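# Swap two shelf bins into their color-marked slots

## Task

The two bins on the shelf sit in each other's places. Move each bin into the shelf slot marked with its own color so it is centered on that mark, its open side faces outward and its parts stay inside. The shelf board above is low, so tilting a bin may be needed to fit it. Slide each bin fully in, past the shelf's front lip. At the end no bin may still be tilted or held up by the gripper, and each bin must stay in place without the robot supporting it.

## Robot and tools

Robot: one Doosan M1013 six-joint arm carrying a Robotiq 2F-140 parallel gripper. Only this one arm exists, so every command row drives that arm plus its gripper.

Scene frame: origin on the table surface directly under the arm base, +z up, +x forward, +y to the left when facing along +x. The base may be slightly tilted against the table. Positions are in metres, orientation as a quaternion in w,x,y,z order, velocities in m/s and rad/s. The reported hand position gets less accurate at long reach. end_effector_position is the point midway between the finger pads when they are closed; closed fingertips extend about 33 mm past it, fully open ones about 9 mm. The fingers point along the gripper's +z and separate along its y.

Tool execute_actions, argument actions: a list holding either nothing, one action, or one wait. An empty list just reports the state and includes camera pictures. An action is {"rows": [...], "steps": n}: rows is a list of 1 to 15 rows, steps is 1 to 15 (default 15), each step lasting 1/30 s. Row k is used on step k; if rows run out, the final row repeats. An action needs at least 4 steps. A wait is {"steps": n} with n up to 300 and no rows; it sends nothing new and returns once n steps have gone by since the previous result, counting the time spent composing the reply. Optional pictures: true adds images from cam_high, cam_low, cam_wrist (each 504x504). A refused call moves nothing.

Each row is 9 numbers, absolute targets, not offsets: joint_1 waist, joint_2 shoulder, joint_3 elbow, joint_4 forearm roll, joint_5 wrist pitch, joint_6 wrist roll (all in radians, as printed in Joint positions), then gripper position, gripper force_limit, gripper speed (each scaled in -1..1). Joint ranges: waist, shoulder, forearm roll, wrist pitch, wrist roll -6.283..6.283; elbow -2.792..2.792. A target more than 0.010 rad beyond a range end, and further out than the last reported angle, gets the call refused. True ends may differ by up to 0.010 rad; a target past the true end is clipped there and the result may say "joint sent to its limit" (possibly referring to an earlier action). Absence of that line proves nothing.

Gripper position: +1 fully open (140 mm), pads touch near -0.8, -1 closes until blocked. force_limit: about 14 N at -1, 60 N at 0, 107 N at +1 (objects up to 40 mm wide). speed: roughly 30, 140, 250 mm/s at -1, 0, +1. Closing moves the fingertips about 24 mm farther from the arm, so leave clearance above surfaces.

Motion limits: target speed caps of 2.09 rad/s (waist, shoulder), 3.14 (elbow), 3.93 (wrist joints), with 0.3 s ramp-up; joints are synchronized to arrive together. Each step the target is kept within a lead of the measured angle (0.456 rad waist/shoulder, 0.683 elbow, 0.854 wrist joints), and all targets are pulled back if they would put the gripper over 70 mm from where it is measured. Distant targets therefore take several calls.

Timing: the result is produced 4 steps before an action ends; those final steps run while the next reply is written, and the arm keeps heading for the last row sent until it has nearly stopped or a step is HELD. Fingers in motion keep moving.

Result lines: end_effector_position, end_effector_quat_wxyz, velocities; Joint positions and Joint velocities in column order; Joint torques (offset, scaled, noisy; change at rest only from contact or load); Flange force (outside force on the gripper including held weight, with error, biggest after sudden stops; "no reading" when unavailable); gripper position_measured in counts (3 fully open, 230 pads touching, not linear); object_status: 0 moving, 1 blocked while opening, 2 blocked while closing (a grip), 3 reached target or pads met (thin items may still be held). "joint command not followed" means the clearance check altered or blocked targets (mounting blocks and posts count as arm). HELD marks steps whose row was not fully sent. MOTOR HOT warns of heating from held loads.

Gripping: command -1 and confirm object_status 2. Stopped fingers stay until the position number changes by 0.01 or more, or the object yields or is lost. To squeeze harder during a grip, raise force_limit and switch position between -1 and -0.98.

Faults: contact torque reaching a joint's limit (waist and shoulder 299, elbow 140, wrist joints 39.6 N m, held weight included), or any outside force of 144 N on arm, tool or load, halts the arm for 10 s, drops the rest of the call and lets the arm yield. Overheating sets the brakes until cool.

Other tools: zoom_image with camera (cam_high, cam_low or cam_wrist) and region [x0, y0, x1, y1] in image pixels from the top-left, at most 504 by 504, returns a sharper view of the latest image. read_manual (section "licences") only returns licence text. finished_scene with scene set to the current scene number ends and grades it irreversibly; the goal must hold afterwards. Replying with no tool call ends everything.

Avoid: dropping or spilling bins or parts, knocking anything off the table, slamming or shoving hard, leaving a bin gripped or tilted at the end. Brief tugs on held parts or nudges to loose objects may occur.

Each tool is called after "Request:" as name(argument=value, ...), one argument or row to a line, values as JSON.

## Session

Request:
execute_actions(
  actions=[],
)

Scene clock: 0.00 s of 14400.00 s.
end_effector_position=(+0.2222, -0.3595, +0.3527) position_measured=3 object_status=3 end_effector_quat_wxyz=(-0.330, +0.730, +0.590, -0.101) end_effector_velocity=(+0.000, -0.000, +0.000) end_effector_angular_velocity=(+0.001, -0.001, -0.000)
Joint positions: [-0.958  0.155  1.738 -0.23   1.918 -0.725]
Joint velocities: [ 0.     0.    -0.001  0.001  0.    -0.   ]
Joint torques (N m, as the joint torque sensors report them, + toward a larger angle): no reading
Flange force (N, the push that the arm receives, along the gripper's own x y z axes): no reading

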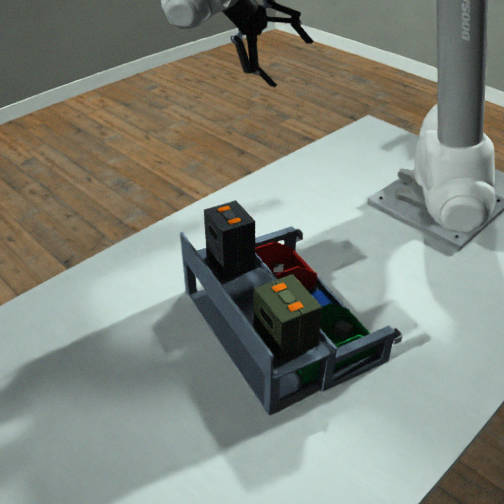

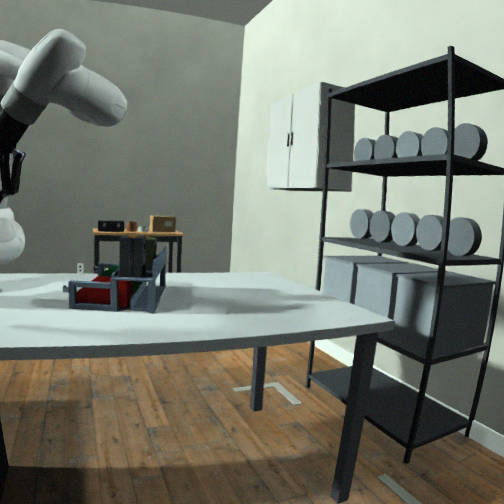

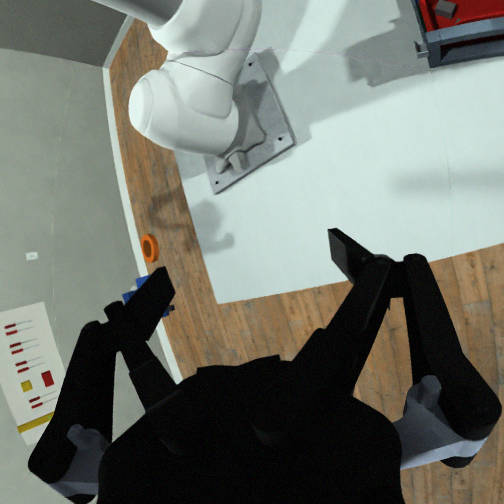

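Request:
zoom_image(
  camera="cam_high",
  region=[160, 180, 420, 420],
)

Request:
execute_actions(
  actions=[
    {"rows":[[0,0.0,1.75,0,1.39,0,1,0,0]],"steps":15},
  ],
)

Request:
execute_actions(
  actions=[
    {"steps":45},
  ],
  pictures=true,
)

Region (160, 180, 420, 420) of cam_high's 504x504 image, scaled by 1.938, with more detail than that image has; it fills the top 465 rows of this view, and the rest is white.

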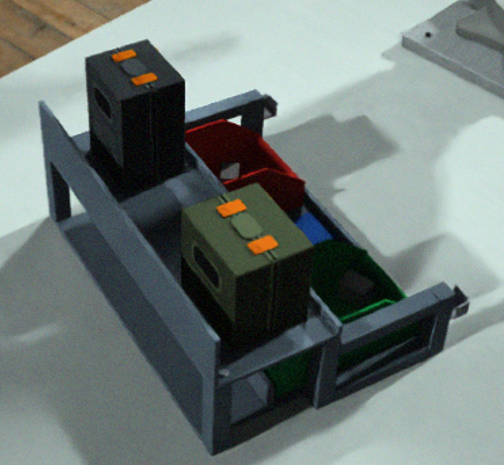

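Scene clock: 0.53 s of 14400.00 s.
end_effector_position=(+0.3517, -0.3115, +0.3378) position_measured=3 object_status=3 end_effector_quat_wxyz=(-0.171, +0.781, +0.590, -0.108) end_effector_velocity=(+0.422, +0.255, -0.009) end_effector_angular_velocity=(-0.602, -0.645, +0.058)
Joint positions: [-0.733  0.09   1.743 -0.133  1.696 -0.42 ]
Joint velocities: [ 0.818 -0.181  0.015  0.265 -0.61   0.841]
Joint torques (N m, as the joint torque sensors report them, + toward a larger angle): [ -3.87 -46.45 -35.39   3.14   1.51   0.3 ]
Flange force (N, the push that the arm receives, along the gripper's own x y z axes): [3.7 2.5 -4.3]
Steps of this call (steps 1 to 5: nothing new was sent; steps 6 to 16: the first 11 steps of this action). Readings (joint positions | what the end effector reports):
6: [-0.958 0.155 1.738 -0.230 1.918 -0.724] | position_measured=3 object_status=3
7: [-0.955 0.154 1.738 -0.228 1.913 -0.719] | position_measured=3 object_status=3
9: [-0.925 0.144 1.739 -0.213 1.879 -0.671] | position_measured=3 object_status=3
13: [-0.816 0.110 1.742 -0.163 1.764 -0.514] | position_measured=3 object_status=3
16: the state above

Scene clock: 2.03 s of 14400.00 s.
end_effector_position=(+0.5491, +0.0506, +0.3572) position_measured=3 object_status=3 end_effector_quat_wxyz=(+0.002, +0.697, +0.717, -0.000) end_effector_velocity=(-0.000, +0.000, -0.000) end_effector_angular_velocity=(+0.000, -0.000, -0.000)
Joint positions: [ 0.   -0.    1.75 -0.    1.39 -0.  ]
Joint velocities: [-0.    -0.001  0.001  0.    -0.    -0.   ]
Joint torques (N m, as the joint torque sensors report them, + toward a larger angle): [ -5.47 -40.   -38.7    3.26   0.57  -0.11]
Flange force (N, the push that the arm receives, along the gripper's own x y z axes): [10.0 2.2 -2.8]
Kept back: nothing.
Steps of this call (steps 1 to 4: the last 4 steps of your previous action; steps 5 to 45: the robot went on to your last target). Readings (joint positions | what the end effector reports):
1: [-0.706 0.084 1.744 -0.125 1.676 -0.393] | position_measured=3 object_status=3
2: [-0.678 0.079 1.744 -0.116 1.657 -0.367] | position_measured=3 object_status=3
4: [-0.622 0.069 1.745 -0.101 1.623 -0.320] | position_measured=3 object_status=3
8: [-0.509 0.052 1.746 -0.077 1.566 -0.242] | position_measured=3 object_status=3
45: the state above
The arm was judged still, so your last target was given up. Only a new action makes it travel on or press farther. Fingers that are still opening or closing keep moving.

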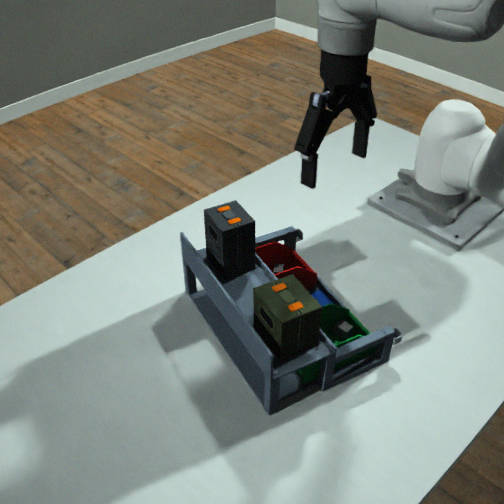

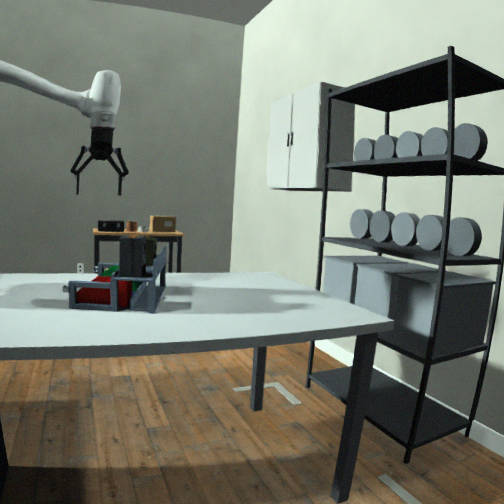

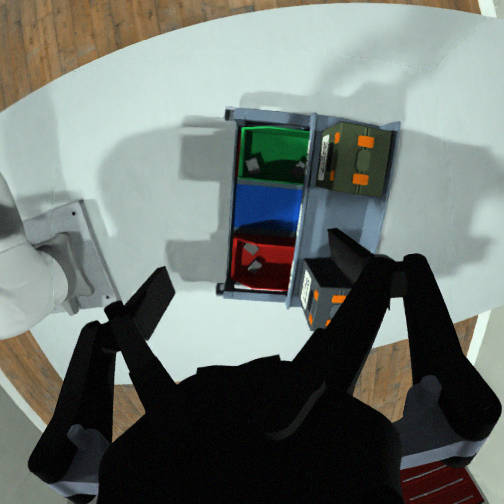

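Request:
execute_actions(
  actions=[
    {"rows":[[0.1,-0.163,2.195,0,1.11,1.7,1,0,0]],"steps":15},
  ],
)

Request:
execute_actions(
  actions=[
    {"steps":45},
  ],
  pictures=true,
)

Request:
zoom_image(
  camera="cam_wrist",
  region=[100, 60, 400, 360],
)

Request:
zoom_image(
  camera="cam_low",
  region=[50, 220, 190, 330],
)

Scene clock: 2.67 s of 14400.00 s.
end_effector_position=(+0.4731, +0.0730, +0.2757) position_measured=3 object_status=3 end_effector_quat_wxyz=(+0.002, +0.850, +0.527, -0.000) end_effector_velocity=(-0.268, +0.059, -0.266) end_effector_angular_velocity=(+0.003, -0.004, -2.278)
Joint positions: [ 0.052 -0.084  1.981  0.     1.245  0.54 ]
Joint velocities: [ 0.17  -0.276  0.751  0.    -0.47   2.448]
Joint torques (N m, as the joint torque sensors report them, + toward a larger angle): [ -1.83 -30.48 -38.04   3.79   0.61   0.22]
Flange force (N, the push that the arm receives, along the gripper's own x y z axes): [3.2 3.5 -3.0]
Steps of this call (steps 1 to 8: nothing new was sent; steps 9 to 19: the first 11 steps of this action). Readings (joint positions | what the end effector reports):
9: [0.000 -0.000 1.750 0.000 1.390 0.000] | position_measured=3 object_status=3
10: [0.001 -0.001 1.753 0.000 1.387 0.007] | position_measured=3 object_status=3
12: [0.007 -0.012 1.783 0.000 1.369 0.063] | position_measured=3 object_status=3
16: [0.033 -0.055 1.900 0.000 1.296 0.311] | position_measured=3 object_status=3
19: the state above

Scene clock: 4.17 s of 14400.00 s.
end_effector_position=(+0.3921, +0.0856, +0.1996) position_measured=3 object_status=3 end_effector_quat_wxyz=(+0.002, +1.000, -0.001, +0.000) end_effector_velocity=(-0.000, +0.000, -0.000) end_effector_angular_velocity=(+0.000, +0.001, +0.000)
Joint positions: [ 0.1   -0.163  2.195  0.     1.11   1.7  ]
Joint velocities: [-0.  0.  0.  0.  0. -0.]
Joint torques (N m, as the joint torque sensors report them, + toward a larger angle): [ -4.62 -17.28 -35.35   3.52   0.85  -0.18]
Flange force (N, the push that the arm receives, along the gripper's own x y z axes): [-3.7 -11.1 -3.5]
Kept back: nothing.
Steps of this call (steps 1 to 4: the last 4 steps of your previous action; steps 5 to 30: the robot went on to your last target; steps 31 to 45: nothing new was sent). Readings (joint positions | what the end effector reports):
1: [0.057 -0.093 2.006 0.000 1.229 0.625] | position_measured=3 object_status=3
2: [0.063 -0.102 2.029 0.000 1.214 0.717] | position_measured=3 object_status=3
4: [0.073 -0.118 2.074 0.000 1.186 0.920] | position_measured=3 object_status=3
8: [0.089 -0.145 2.146 0.000 1.141 1.374] | position_measured=3 object_status=3
45: the state above
The arm was judged still, so your last target was given up. Only a new action makes it travel on or press farther. Fingers that are still opening or closing keep moving.

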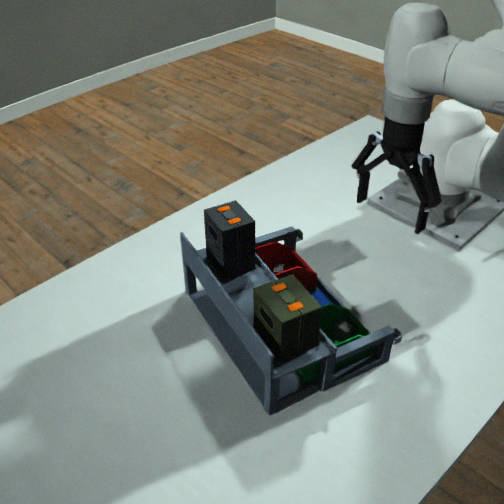

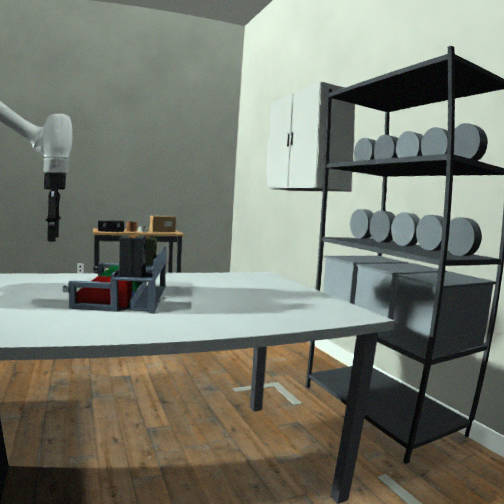

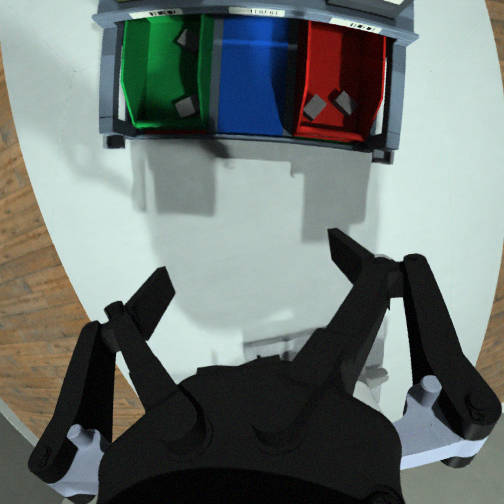

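Region (100, 60, 400, 360) of cam_wrist's 504x504 image, scaled by 1.680, with more detail than that image has.

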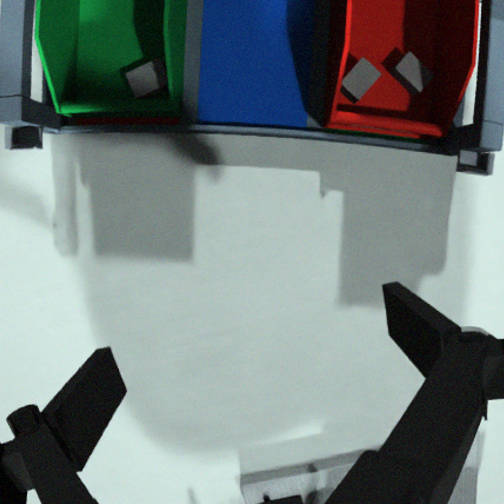

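Region (50, 220, 190, 330) of cam_low's 504x504 image, scaled by 3.600, with more detail than that image has; it fills the top 396 rows of this view, and the rest is white.

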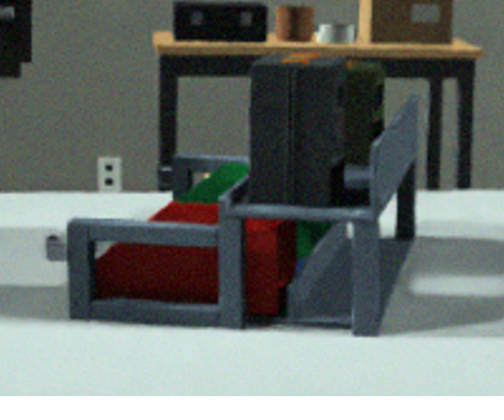

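Request:
execute_actions(
  actions=[
    {"rows":[[0.0,0.098,2.047,0,0.996,0.028,0,0,0]],"steps":15},
  ],
)

Request:
execute_actions(
  actions=[
    {"steps":35},
  ],
  pictures=true,
)

Scene clock: 4.83 s of 14400.00 s.
end_effector_position=(+0.4763, +0.0668, +0.1741) position_measured=75 object_status=0 end_effector_quat_wxyz=(+0.002, +0.958, +0.288, +0.000) end_effector_velocity=(+0.284, -0.082, -0.113) end_effector_angular_velocity=(-0.003, +0.012, +3.139)
Joint positions: [ 0.039 -0.004  2.105 -0.     1.041  1.052]
Joint velocities: [-0.209  0.545 -0.308  0.    -0.236 -3.349]
Joint torques (N m, as the joint torque sensors report them, + toward a larger angle): [  0.04 -37.25 -32.16   2.97   1.24  -0.12]
Flange force (N, the push that the arm receives, along the gripper's own x y z axes): [1.9 -2.4 -2.8]
Steps of this call (steps 1 to 9: nothing new was sent; steps 10 to 20: the first 11 steps of this action). Readings (joint positions | what the end effector reports):
10: [0.100 -0.163 2.195 -0.000 1.110 1.700] | position_measured=3 object_status=0
11: [0.099 -0.161 2.194 -0.000 1.109 1.694] | position_measured=6 object_status=0
13: [0.093 -0.144 2.184 -0.000 1.102 1.638] | position_measured=21 object_status=0
17: [0.062 -0.064 2.139 -0.000 1.067 1.356] | position_measured=52 object_status=0
20: the state above

Scene clock: 6.00 s of 14400.00 s.
end_effector_position=(+0.5290, +0.0494, +0.1502) position_measured=129 object_status=3 end_effector_quat_wxyz=(+0.002, +0.707, +0.707, -0.001) end_effector_velocity=(-0.000, -0.000, -0.000) end_effector_angular_velocity=(+0.000, +0.001, -0.001)
Joint positions: [ 0.     0.098  2.047 -0.     0.996  0.028]
Joint velocities: [-0.    -0.     0.     0.     0.     0.001]
Joint torques (N m, as the joint torque sensors report them, + toward a larger angle): [  0.   -42.72 -32.96   3.23   0.6    0.41]
Flange force (N, the push that the arm receives, along the gripper's own x y z axes): [-1.2 -0.2 -3.0]
Kept back: nothing.
Steps of this call (steps 1 to 4: the last 4 steps of your previous action; steps 5 to 30: the robot went on to your last target; steps 31 to 35: nothing new was sent). Readings (joint positions | what the end effector reports):
1: [0.032 0.014 2.095 -0.000 1.033 0.934] | position_measured=82 object_status=0
2: [0.026 0.030 2.086 -0.000 1.026 0.809] | position_measured=90 object_status=0
4: [0.016 0.056 2.071 -0.000 1.014 0.559] | position_measured=105 object_status=0
8: [0.004 0.088 2.053 -0.000 1.000 0.181] | position_measured=129 object_status=0
35: the state above
The arm was judged still, so your last target was given up. Only a new action makes it travel on or press farther. Fingers that are still opening or closing keep moving.

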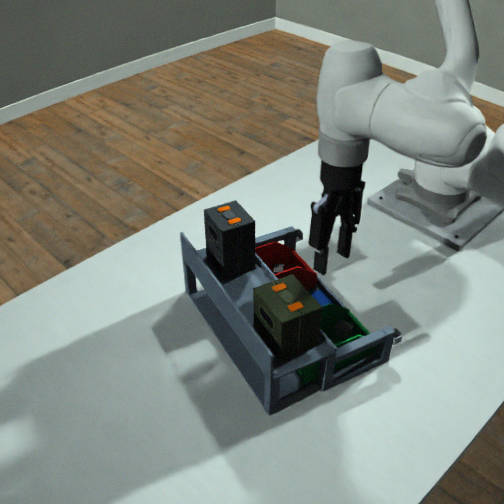

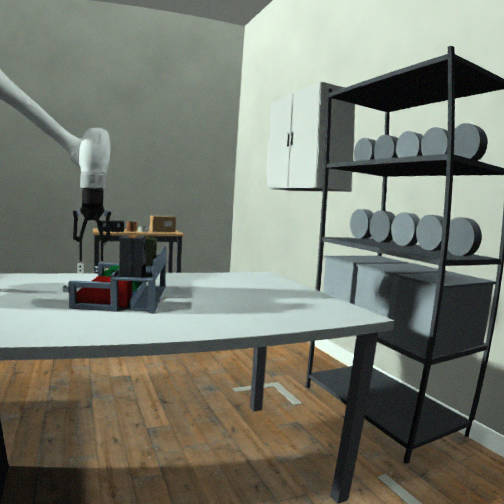

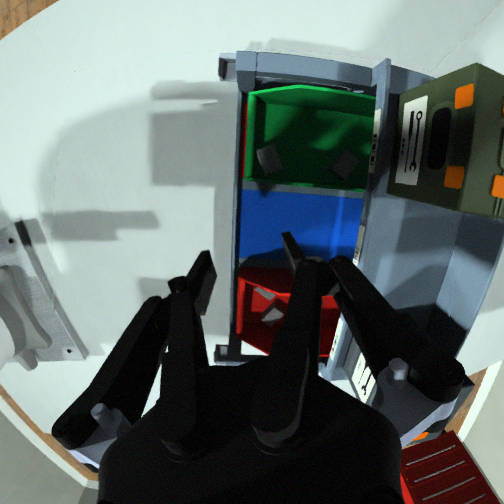

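Request:
execute_actions(
  actions=[
    {"rows":[[0.169,0.12,2.04,0,0.98,0.197,-0.3,0,0],[0.169,0.12,2.04,0,0.98,0.197,-0.3,0,0],[0.169,0.12,2.04,0,0.98,0.197,-0.3,0,0],[0.169,0.12,2.04,0,0.98,0.197,-0.3,0,0],[0.169,0.12,2.04,0,0.98,0.197,-0.3,0,0],[0.169,0.12,2.04,0,0.98,0.197,-0.3,0,0],[0.169,0.12,2.04,0,0.98,0.197,-0.3,0,0],[0.169,0.1816,2.0816,0,0.878,0.197,-0.3,0,0]],"steps":15},
  ],
)

Request:
execute_actions(
  actions=[
    {"steps":20},
  ],
  pictures=true,
)

Request:
zoom_image(
  camera="cam_high",
  region=[280, 240, 420, 380],
)

Request:
zoom_image(
  camera="cam_low",
  region=[50, 220, 190, 330],
)

Scene clock: 6.63 s of 14400.00 s.
end_effector_position=(+0.5245, +0.1398, +0.1145) position_measured=167 object_status=0 end_effector_quat_wxyz=(+0.002, +0.707, +0.707, -0.001) end_effector_velocity=(+0.021, +0.008, -0.496) end_effector_angular_velocity=(-0.003, +0.016, -0.015)
Joint positions: [0.169 0.152 2.061 0.    0.929 0.196]
Joint velocities: [ 0.011  0.585  0.401  0.    -0.969  0.026]
Joint torques (N m, as the joint torque sensors report them, + toward a larger angle): [-16.51 -11.44 -16.68   1.49   0.61   0.17]
Flange force (N, the push that the arm receives, along the gripper's own x y z axes): [2.6 2.7 1.3]
Steps of this call (steps 1 to 8: nothing new was sent; steps 9 to 19: the first 11 steps of this action). Readings (joint positions | what the end effector reports):
9: [0.000 0.098 2.047 -0.000 0.996 0.028] | position_measured=129 object_status=0
10: [0.004 0.099 2.047 -0.000 0.996 0.031] | position_measured=132 object_status=0
12: [0.033 0.102 2.046 -0.000 0.993 0.061] | position_measured=147 object_status=0
16: [0.143 0.117 2.041 -0.000 0.982 0.171] | position_measured=167 object_status=0
19: the state above

Scene clock: 7.30 s of 14400.00 s.
end_effector_position=(+0.5252, +0.1398, +0.0895) position_measured=167 object_status=3 end_effector_quat_wxyz=(+0.002, +0.707, +0.707, -0.001) end_effector_velocity=(-0.000, -0.000, +0.000) end_effector_angular_velocity=(-0.000, -0.000, +0.000)
Joint positions: [0.169 0.182 2.082 0.    0.878 0.197]
Joint velocities: [-0. -0.  0. -0. -0. -0.]
Joint torques (N m, as the joint torque sensors report them, + toward a larger angle): [ -3.65 -47.42 -30.26   2.63   0.71  -0.27]
Flange force (N, the push that the arm receives, along the gripper's own x y z axes): [6.3 -3.1 -4.2]
Kept back: nothing.
Steps of this call (steps 1 to 4: the last 4 steps of your previous action; steps 5 to 20: the robot went on to your last target). Readings (joint positions | what the end effector reports):
1: [0.169 0.170 2.073 0.000 0.900 0.197] | position_measured=167 object_status=0
2: [0.169 0.179 2.080 0.000 0.883 0.197] | position_measured=167 object_status=3
4: [0.169 0.182 2.082 0.000 0.878 0.197] | position_measured=167 object_status=3
8: [0.169 0.182 2.082 0.000 0.878 0.197] | position_measured=167 object_status=3
20: the state above

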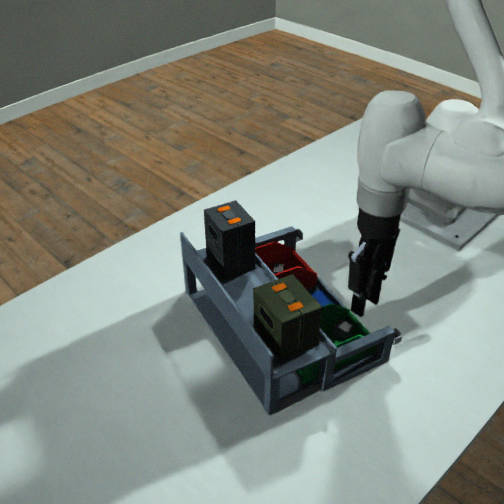

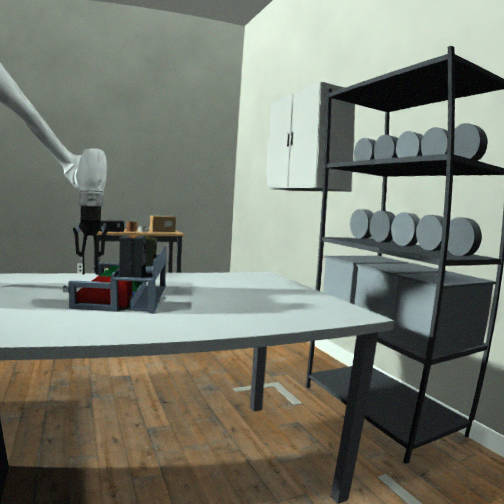

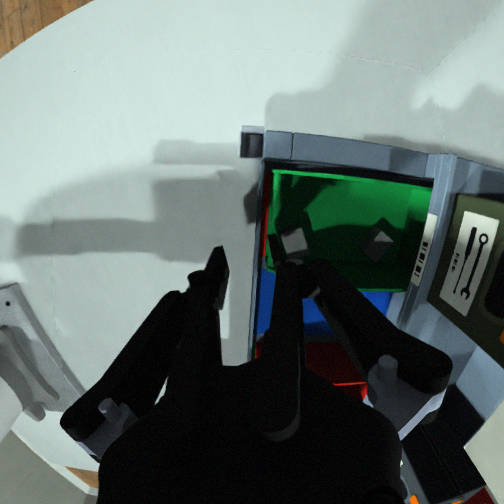

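Region (280, 240, 420, 380) of cam_high's 504x504 image, scaled by 3.600, with more detail than that image has.

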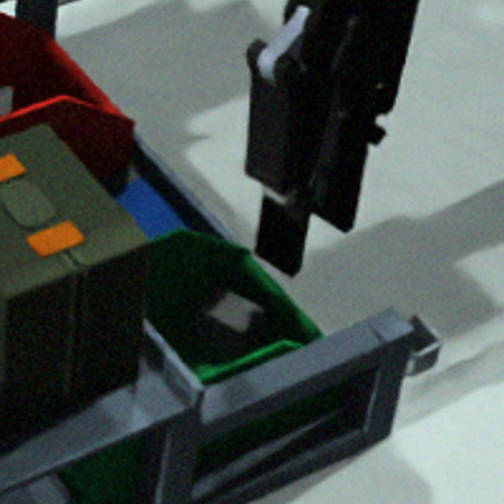

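Region (50, 220, 190, 330) of cam_low's 504x504 image, scaled by 3.600, with more detail than that image has; it fills the top 396 rows of this view, and the rest is white.

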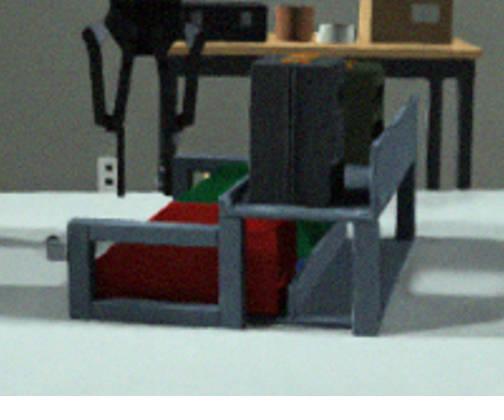

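Request:
execute_actions(
  actions=[
    {"rows":[[0.1784,0.2167,2.0365,0,0.8884,0.466,-0.3,0,0]],"steps":15},
  ],
)

Request:
execute_actions(
  actions=[
    {"steps":10},
  ],
  pictures=true,
)

Request:
zoom_image(
  camera="cam_wrist",
  region=[170, 130, 370, 330],
)

Scene clock: 8.00 s of 14400.00 s.
end_effector_position=(+0.5480, +0.1498, +0.0894) position_measured=167 object_status=3 end_effector_quat_wxyz=(+0.002, +0.793, +0.609, -0.001) end_effector_velocity=(+0.000, +0.000, +0.000) end_effector_angular_velocity=(-0.000, +0.000, -0.005)
Joint positions: [0.178 0.217 2.037 0.    0.888 0.466]
Joint velocities: [ 0.001  0.    -0.001 -0.     0.001  0.006]
Joint torques (N m, as the joint torque sensors report them, + toward a larger angle): [ -0.32 -50.24 -29.96   2.86   0.23   0.17]
Flange force (N, the push that the arm receives, along the gripper's own x y z axes): [-1.4 -1.6 -6.3]
Steps of this call (steps 1 to 10: the robot went on to your last target; steps 11 to 21: the first 11 steps of this action). Readings (joint positions | what the end effector reports):
11: [0.169 0.182 2.082 0.000 0.878 0.197] | position_measured=167 object_status=3
12: [0.169 0.182 2.081 0.000 0.878 0.204] | position_measured=167 object_status=3
14: [0.171 0.189 2.071 0.000 0.880 0.260] | position_measured=167 object_status=3
18: [0.177 0.214 2.040 0.000 0.887 0.443] | position_measured=167 object_status=3
21: the state above

Scene clock: 8.33 s of 14400.00 s.
end_effector_position=(+0.5481, +0.1498, +0.0895) position_measured=167 object_status=3 end_effector_quat_wxyz=(+0.002, +0.793, +0.609, -0.001) end_effector_velocity=(+0.001, +0.000, +0.000) end_effector_angular_velocity=(+0.000, -0.001, +0.000)
Joint positions: [0.178 0.217 2.037 0.    0.888 0.466]
Joint velocities: [ 0.     0.    -0.001 -0.    -0.    -0.   ]
Joint torques (N m, as the joint torque sensors report them, + toward a larger angle): [ -2.07 -51.88 -29.08   3.02   0.59   0.26]
Flange force (N, the push that the arm receives, along the gripper's own x y z axes): [3.5 0.5 -4.5]
Kept back: nothing.
Steps of this call (steps 1 to 4: the last 4 steps of your previous action; steps 5 to 10: the robot went on to your last target). Readings (joint positions | what the end effector reports):
1: [0.178 0.217 2.037 0.000 0.888 0.466] | position_measured=167 object_status=3
2: [0.178 0.217 2.037 0.000 0.888 0.466] | position_measured=167 object_status=3
4: [0.178 0.217 2.037 0.000 0.888 0.466] | position_measured=167 object_status=3
8: [0.178 0.217 2.037 0.000 0.888 0.466] | position_measured=167 object_status=3
10: the state above

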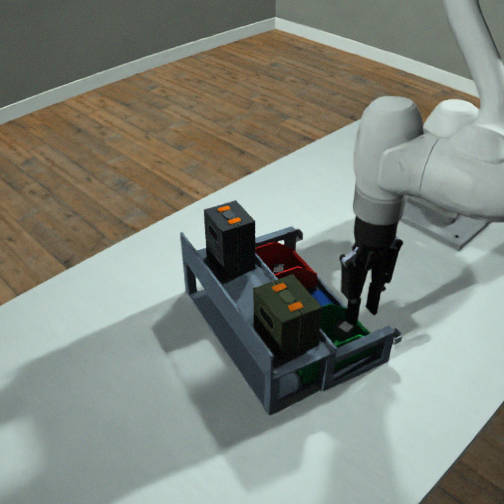

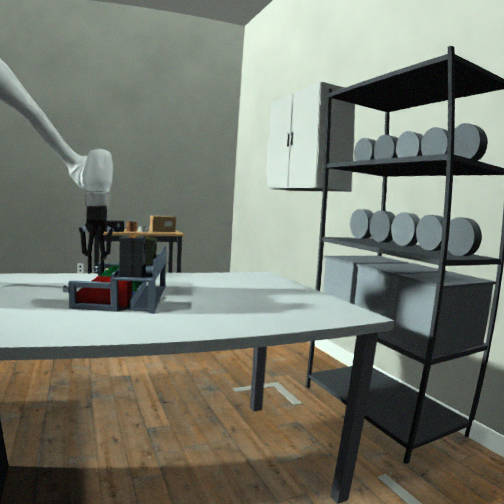

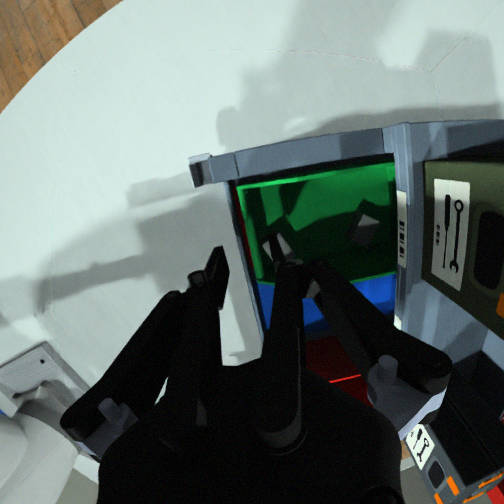

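Region (170, 130, 370, 330) of cam_wrist's 504x504 image, scaled by 2.520, with more detail than that image has.

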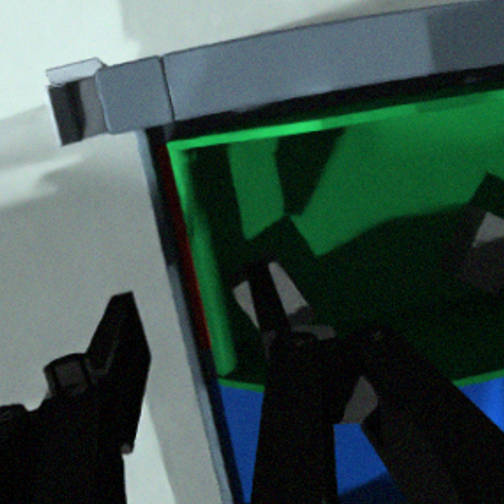

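Request:
execute_actions(
  actions=[
    {"rows":[[0.19,0.2451,2.0337,0,0.8628,0.478,-0.55,0,0]],"steps":15},
  ],
  pictures=true,
)

Request:
zoom_image(
  camera="cam_wrist",
  region=[170, 130, 370, 330],
)

Request:
zoom_image(
  camera="cam_high",
  region=[310, 270, 410, 370],
)

Scene clock: 8.90 s of 14400.00 s.
end_effector_position=(+0.5541, +0.1578, +0.0743) position_measured=199 object_status=0 end_effector_quat_wxyz=(+0.002, +0.793, +0.609, -0.001) end_effector_velocity=(-0.000, -0.000, -0.001) end_effector_angular_velocity=(-0.001, +0.000, +0.001)
Joint positions: [ 0.19   0.245  2.034 -0.     0.863  0.478]
Joint velocities: [-0.     0.001  0.    -0.001 -0.001 -0.001]
Joint torques (N m, as the joint torque sensors report them, + toward a larger angle): [  1.09 -55.15 -29.01   2.8    0.38   0.19]
Flange force (N, the push that the arm receives, along the gripper's own x y z axes): [-1.0 3.2 -3.4]
Steps of this call (steps 1 to 6: the robot went on to your last target; steps 7 to 17: the first 11 steps of this action). Readings (joint positions | what the end effector reports):
7: [0.178 0.217 2.036 -0.000 0.888 0.466] | position_measured=167 object_status=0
8: [0.180 0.220 2.036 -0.000 0.885 0.468] | position_measured=170 object_status=0
10: [0.188 0.241 2.034 -0.000 0.867 0.476] | position_measured=185 object_status=0
14: [0.190 0.245 2.034 -0.000 0.863 0.478] | position_measured=199 object_status=0
17: the state above

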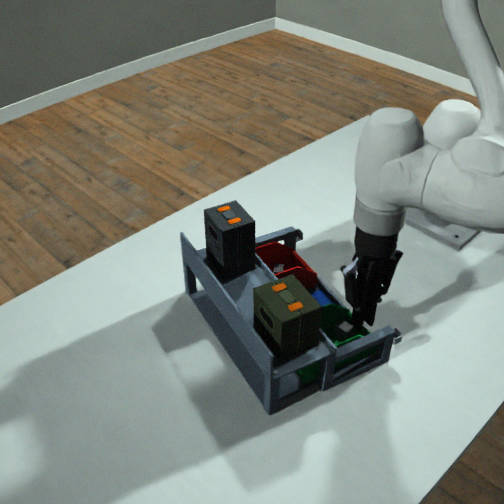

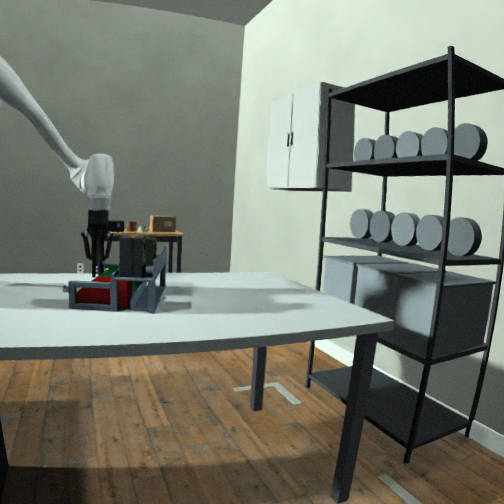

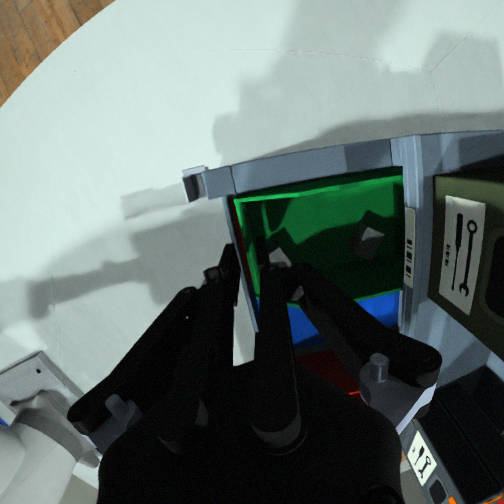

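Region (170, 130, 370, 330) of cam_wrist's 504x504 image, scaled by 2.520, with more detail than that image has.

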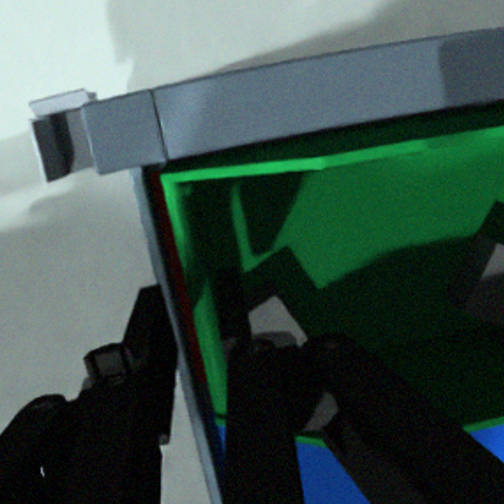

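Region (310, 270, 410, 370) of cam_high's 504x504 image, scaled by 5.040, with more detail than that image has.

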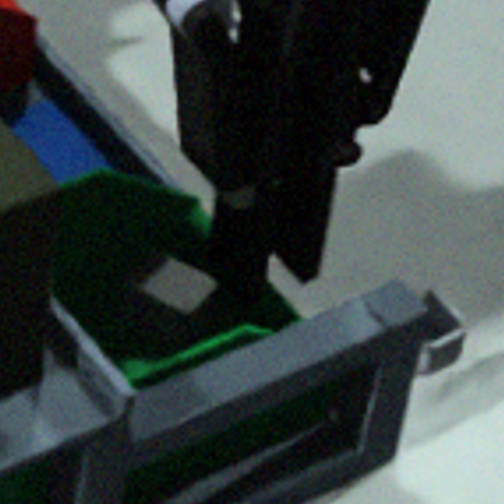

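Request:
execute_actions(
  actions=[
    {"rows":[[0.19,0.2627,2.0452,0,0.8337,0.478,-0.55,0,0]],"steps":15},
  ],
  pictures=true,
)

Request:
zoom_image(
  camera="cam_wrist",
  region=[170, 130, 370, 330],
)

Request:
zoom_image(
  camera="cam_high",
  region=[310, 270, 410, 370],
)

Scene clock: 19.50 s of 14400.00 s.
end_effector_position=(+0.5556, +0.1582, +0.0621) position_measured=199 object_status=3 end_effector_quat_wxyz=(+0.002, +0.793, +0.609, +0.000) end_effector_velocity=(+0.000, +0.000, -0.000) end_effector_angular_velocity=(+0.000, -0.000, -0.001)
Joint positions: [0.19  0.261 2.041 0.    0.837 0.478]
Joint velocities: [-0.  0.  0.  0. -0.  0.]
Joint torques (N m, as the joint torque sensors report them, + toward a larger angle): [ -0.54 -39.16 -20.74   3.1   -1.22  -0.05]
Flange force (N, the push that the arm receives, along the gripper's own x y z axes): [-2.1 -4.8 -32.3]
FORCE FAULT: contact force on the arm reached its limit, and the arm stopped for 10 seconds. The contact can be on any part of the arm, not only on its tool. The arm's remaining commands of this call were not run. The arm holds still and accepts commands again. Move the arm away from the contact; if what it grips holds it there, let go first. Pushing or pulling that hard again can fault the arm again.
Kept back: nothing.
The stop began at step 18 of this call (marked STOPPED below). From that step on the arm followed nothing that you had sent. 5 steps, steps kept back included, did not run and will not run. Nothing is kept back now, and the robot has no last target.
Steps of this call (steps 1 to 4: the last 4 steps of your previous action; steps 5 to 7: the robot went on to your last target; steps 8 to 17: the first 10 steps of this action; steps 18 to 318: the stop). Readings (joint positions | what the end effector reports):
8: [0.190 0.245 2.034 -0.000 0.863 0.478] | position_measured=199 object_status=3
9: [0.190 0.248 2.036 -0.000 0.856 0.478] | position_measured=199 object_status=3
11: [0.190 0.261 2.044 -0.000 0.836 0.478] | position_measured=199 object_status=3
15: [0.190 0.262 2.045 0.000 0.834 0.478] | position_measured=199 object_status=3
18: [0.190 0.261 2.043 0.000 0.835 0.478] | position_measured=199 object_status=3 STOPPED
318: the state above

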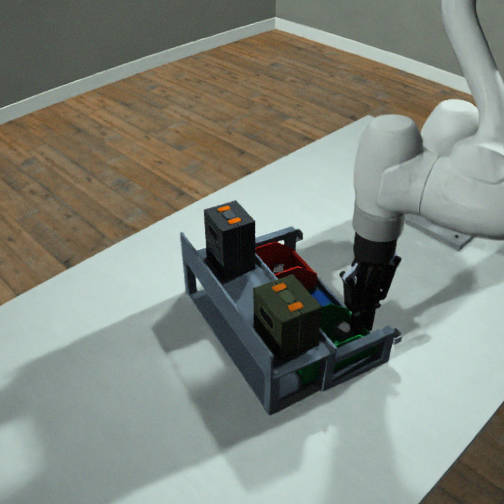

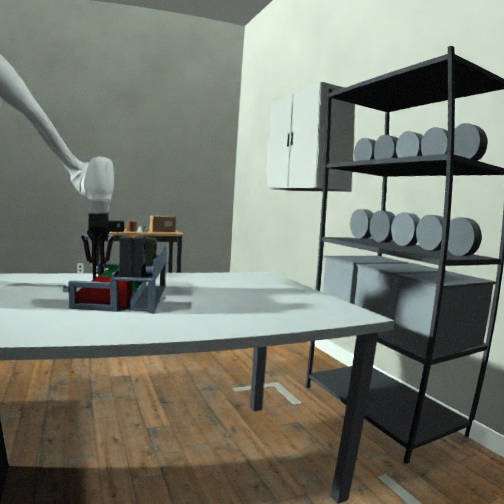

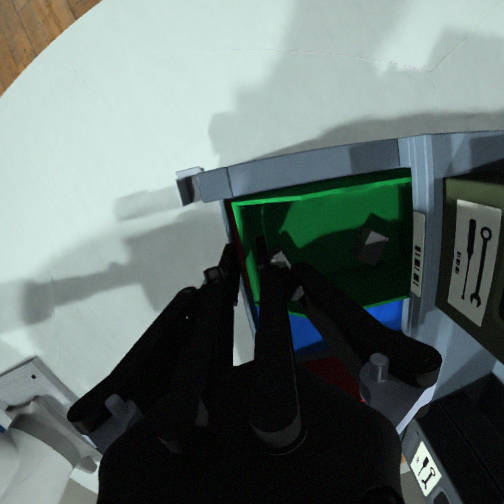

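Region (170, 130, 370, 330) of cam_wrist's 504x504 image, scaled by 2.520, with more detail than that image has.

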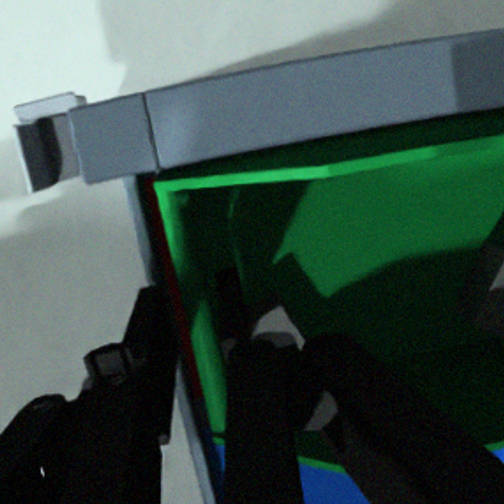

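Region (310, 270, 410, 370) of cam_high's 504x504 image, scaled by 5.040, with more detail than that image has.

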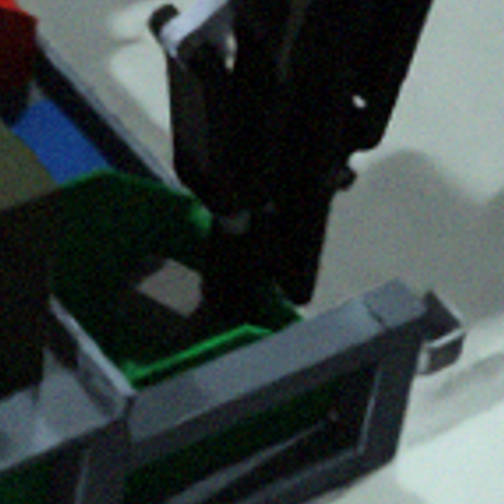

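Request:
execute_actions(
  actions=[
    {"rows":[[0.19,0.2533,2.039,0,0.8492,0.478,-0.55,0.3,-0.5],[0.19,0.2533,2.039,0,0.8492,0.478,-0.55,0.3,-0.5],[0.19,0.2533,2.039,0,0.8492,0.478,-0.55,0.3,-0.5],[0.19,0.2533,2.039,0,0.8492,0.478,-1,0.3,-0.5]],"steps":15},
  ],
)

Request:
execute_actions(
  actions=[
    {"steps":8},
  ],
  pictures=true,
)

Request:
zoom_image(
  camera="cam_high",
  region=[310, 270, 410, 370],
)

Scene clock: 20.03 s of 14400.00 s.
end_effector_position=(+0.5541, +0.1579, +0.0675) position_measured=222 object_status=0 end_effector_quat_wxyz=(+0.002, +0.793, +0.609, -0.001) end_effector_velocity=(+0.000, -0.000, -0.000) end_effector_angular_velocity=(-0.000, -0.000, +0.001)
Joint positions: [0.19  0.253 2.039 0.    0.849 0.478]
Joint velocities: [-0.     0.     0.    -0.    -0.    -0.001]
Joint torques (N m, as the joint torque sensors report them, + toward a larger angle): [ -4.48 -49.79 -26.45   2.29   0.39  -0.18]
Flange force (N, the push that the arm receives, along the gripper's own x y z axes): [6.2 -4.5 -11.7]
Steps of this call (steps 1 to 5: nothing new was sent; steps 6 to 16: the first 11 steps of this action). Readings (joint positions | what the end effector reports):
6: [0.190 0.261 2.041 0.000 0.837 0.478] | position_measured=199 object_status=3
7: [0.190 0.258 2.041 0.000 0.842 0.478] | position_measured=199 object_status=3
9: [0.190 0.254 2.039 0.000 0.849 0.478] | position_measured=199 object_status=0
13: [0.190 0.253 2.039 0.000 0.849 0.478] | position_measured=214 object_status=0
16: the state above

Scene clock: 20.30 s of 14400.00 s.
end_effector_position=(+0.5541, +0.1579, +0.0675) position_measured=222 object_status=2 end_effector_quat_wxyz=(+0.002, +0.793, +0.609, -0.001) end_effector_velocity=(-0.000, -0.000, -0.000) end_effector_angular_velocity=(-0.000, +0.001, +0.000)
Joint positions: [0.19  0.253 2.039 0.    0.849 0.478]
Joint velocities: [-0.     0.     0.001 -0.     0.    -0.   ]
Joint torques (N m, as the joint torque sensors report them, + toward a larger angle): [ -3.   -49.94 -25.76   2.32   0.45   0.13]
Flange force (N, the push that the arm receives, along the gripper's own x y z axes): [4.2 -2.0 -12.0]
Kept back: nothing.
Steps of this call (steps 1 to 4: the last 4 steps of your previous action; steps 5 to 8: the robot went on to your last target). Readings (joint positions | what the end effector reports):
1: [0.190 0.253 2.039 0.000 0.849 0.478] | position_measured=222 object_status=0
2: [0.190 0.253 2.039 0.000 0.849 0.478] | position_measured=222 object_status=0
4: [0.190 0.253 2.039 0.000 0.849 0.478] | position_measured=222 object_status=0
8: the state above

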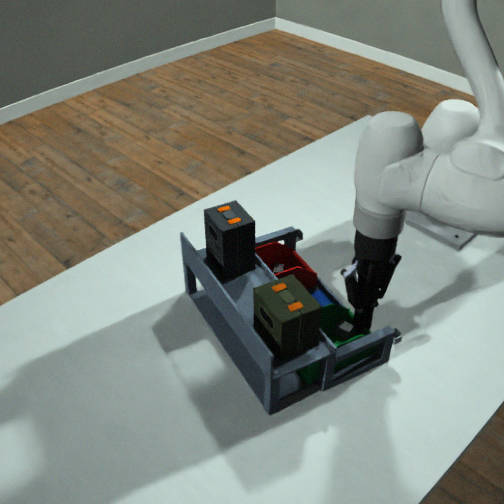

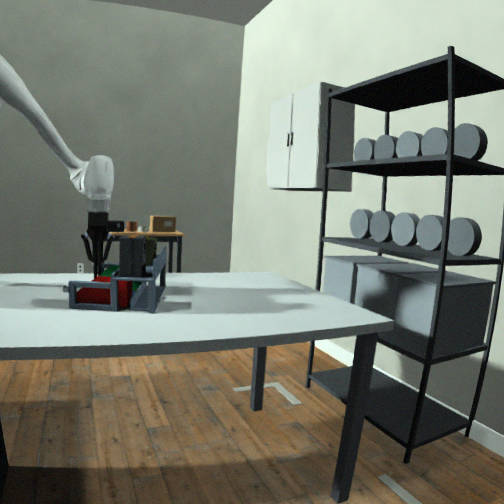

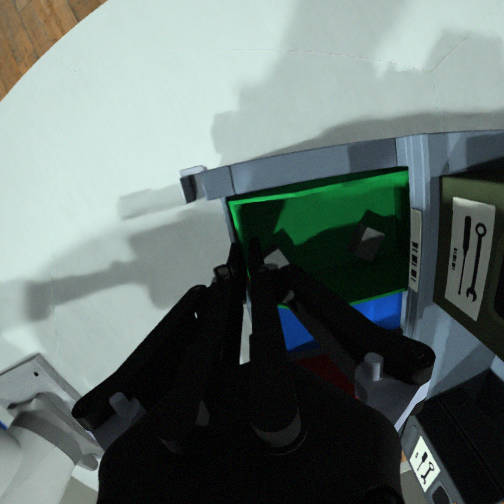

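Region (310, 270, 410, 370) of cam_high's 504x504 image, scaled by 5.040, with more detail than that image has.

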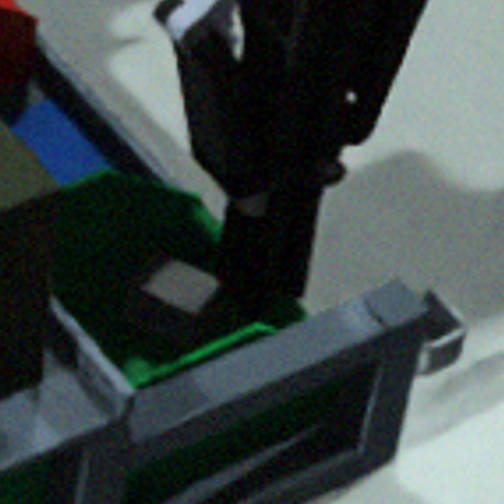

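Request:
execute_actions(
  actions=[
    {"rows":[[0.19,0.2521,2.0382,0,0.8511,0.478,-1,0.3,-0.5],[0.19,0.251,2.0375,0,0.8531,0.478,-1,0.3,-0.5],[0.19,0.2498,2.0367,0,0.855,0.478,-1,0.3,-0.5],[0.19,0.2486,2.0359,0,0.857,0.478,-1,0.3,-0.5],[0.19,0.2474,2.0351,0,0.8589,0.478,-1,0.3,-0.5],[0.19,0.2463,2.0344,0,0.8608,0.478,-1,0.3,-0.5],[0.19,0.2451,2.0336,0,0.8628,0.478,-1,0.3,-0.5],[0.19,0.2439,2.0328,0,0.8647,0.478,-1,0.3,-0.5]],"steps":15},
  ],
  pictures=true,
)

Request:
zoom_image(
  camera="cam_low",
  region=[70, 240, 170, 310],
)

Scene clock: 20.87 s of 14400.00 s.
end_effector_position=(+0.5542, +0.1578, +0.0755) position_measured=222 object_status=2 end_effector_quat_wxyz=(+0.002, +0.793, +0.609, -0.001) end_effector_velocity=(-0.001, -0.000, +0.000) end_effector_angular_velocity=(-0.001, +0.003, +0.000)
Joint positions: [ 0.19   0.244  2.033 -0.     0.865  0.478]
Joint velocities: [ 0.    -0.001  0.    -0.     0.004 -0.   ]
Joint torques (N m, as the joint torque sensors report them, + toward a larger angle): [ -2.42 -55.11 -30.09   2.6   -0.13  -0.36]
Flange force (N, the push that the arm receives, along the gripper's own x y z axes): [4.8 -0.7 -2.0]
Steps of this call (steps 1 to 6: the robot went on to your last target; steps 7 to 17: the first 11 steps of this action). Readings (joint positions | what the end effector reports):
7: [0.190 0.253 2.039 0.000 0.849 0.478] | position_measured=222 object_status=2
8: [0.190 0.253 2.039 -0.000 0.850 0.478] | position_measured=222 object_status=2
10: [0.190 0.250 2.037 -0.000 0.854 0.478] | position_measured=222 object_status=2
14: [0.190 0.246 2.034 -0.000 0.862 0.478] | position_measured=222 object_status=2
17: the state above

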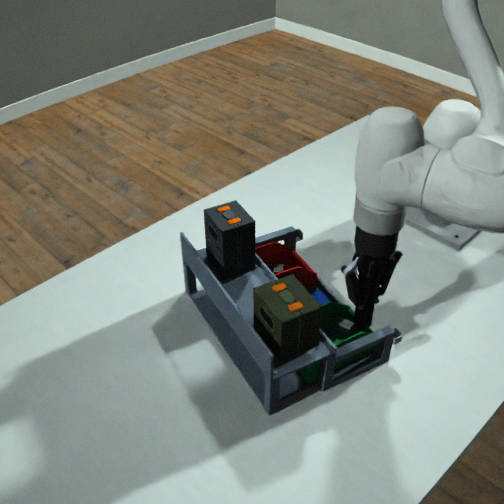

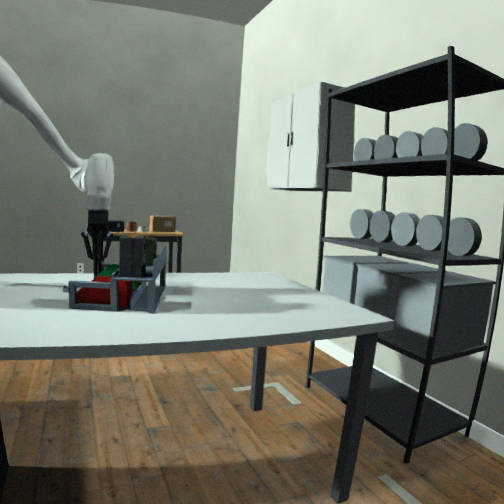

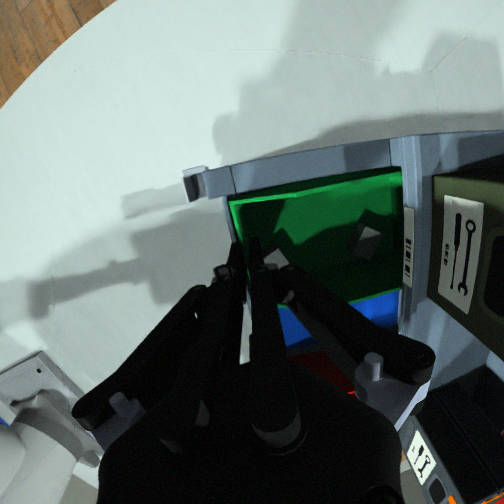

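Region (70, 240, 170, 310) of cam_low's 504x504 image, scaled by 5.040, with more detail than that image has; it fills the top 353 rows of this view, and the rest is white.

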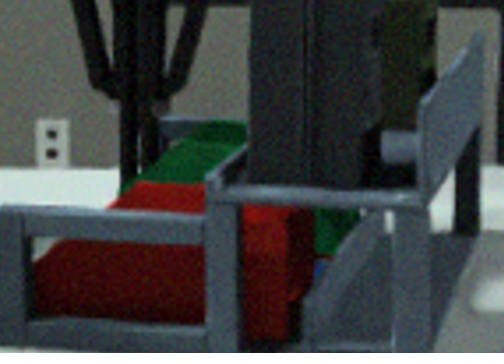

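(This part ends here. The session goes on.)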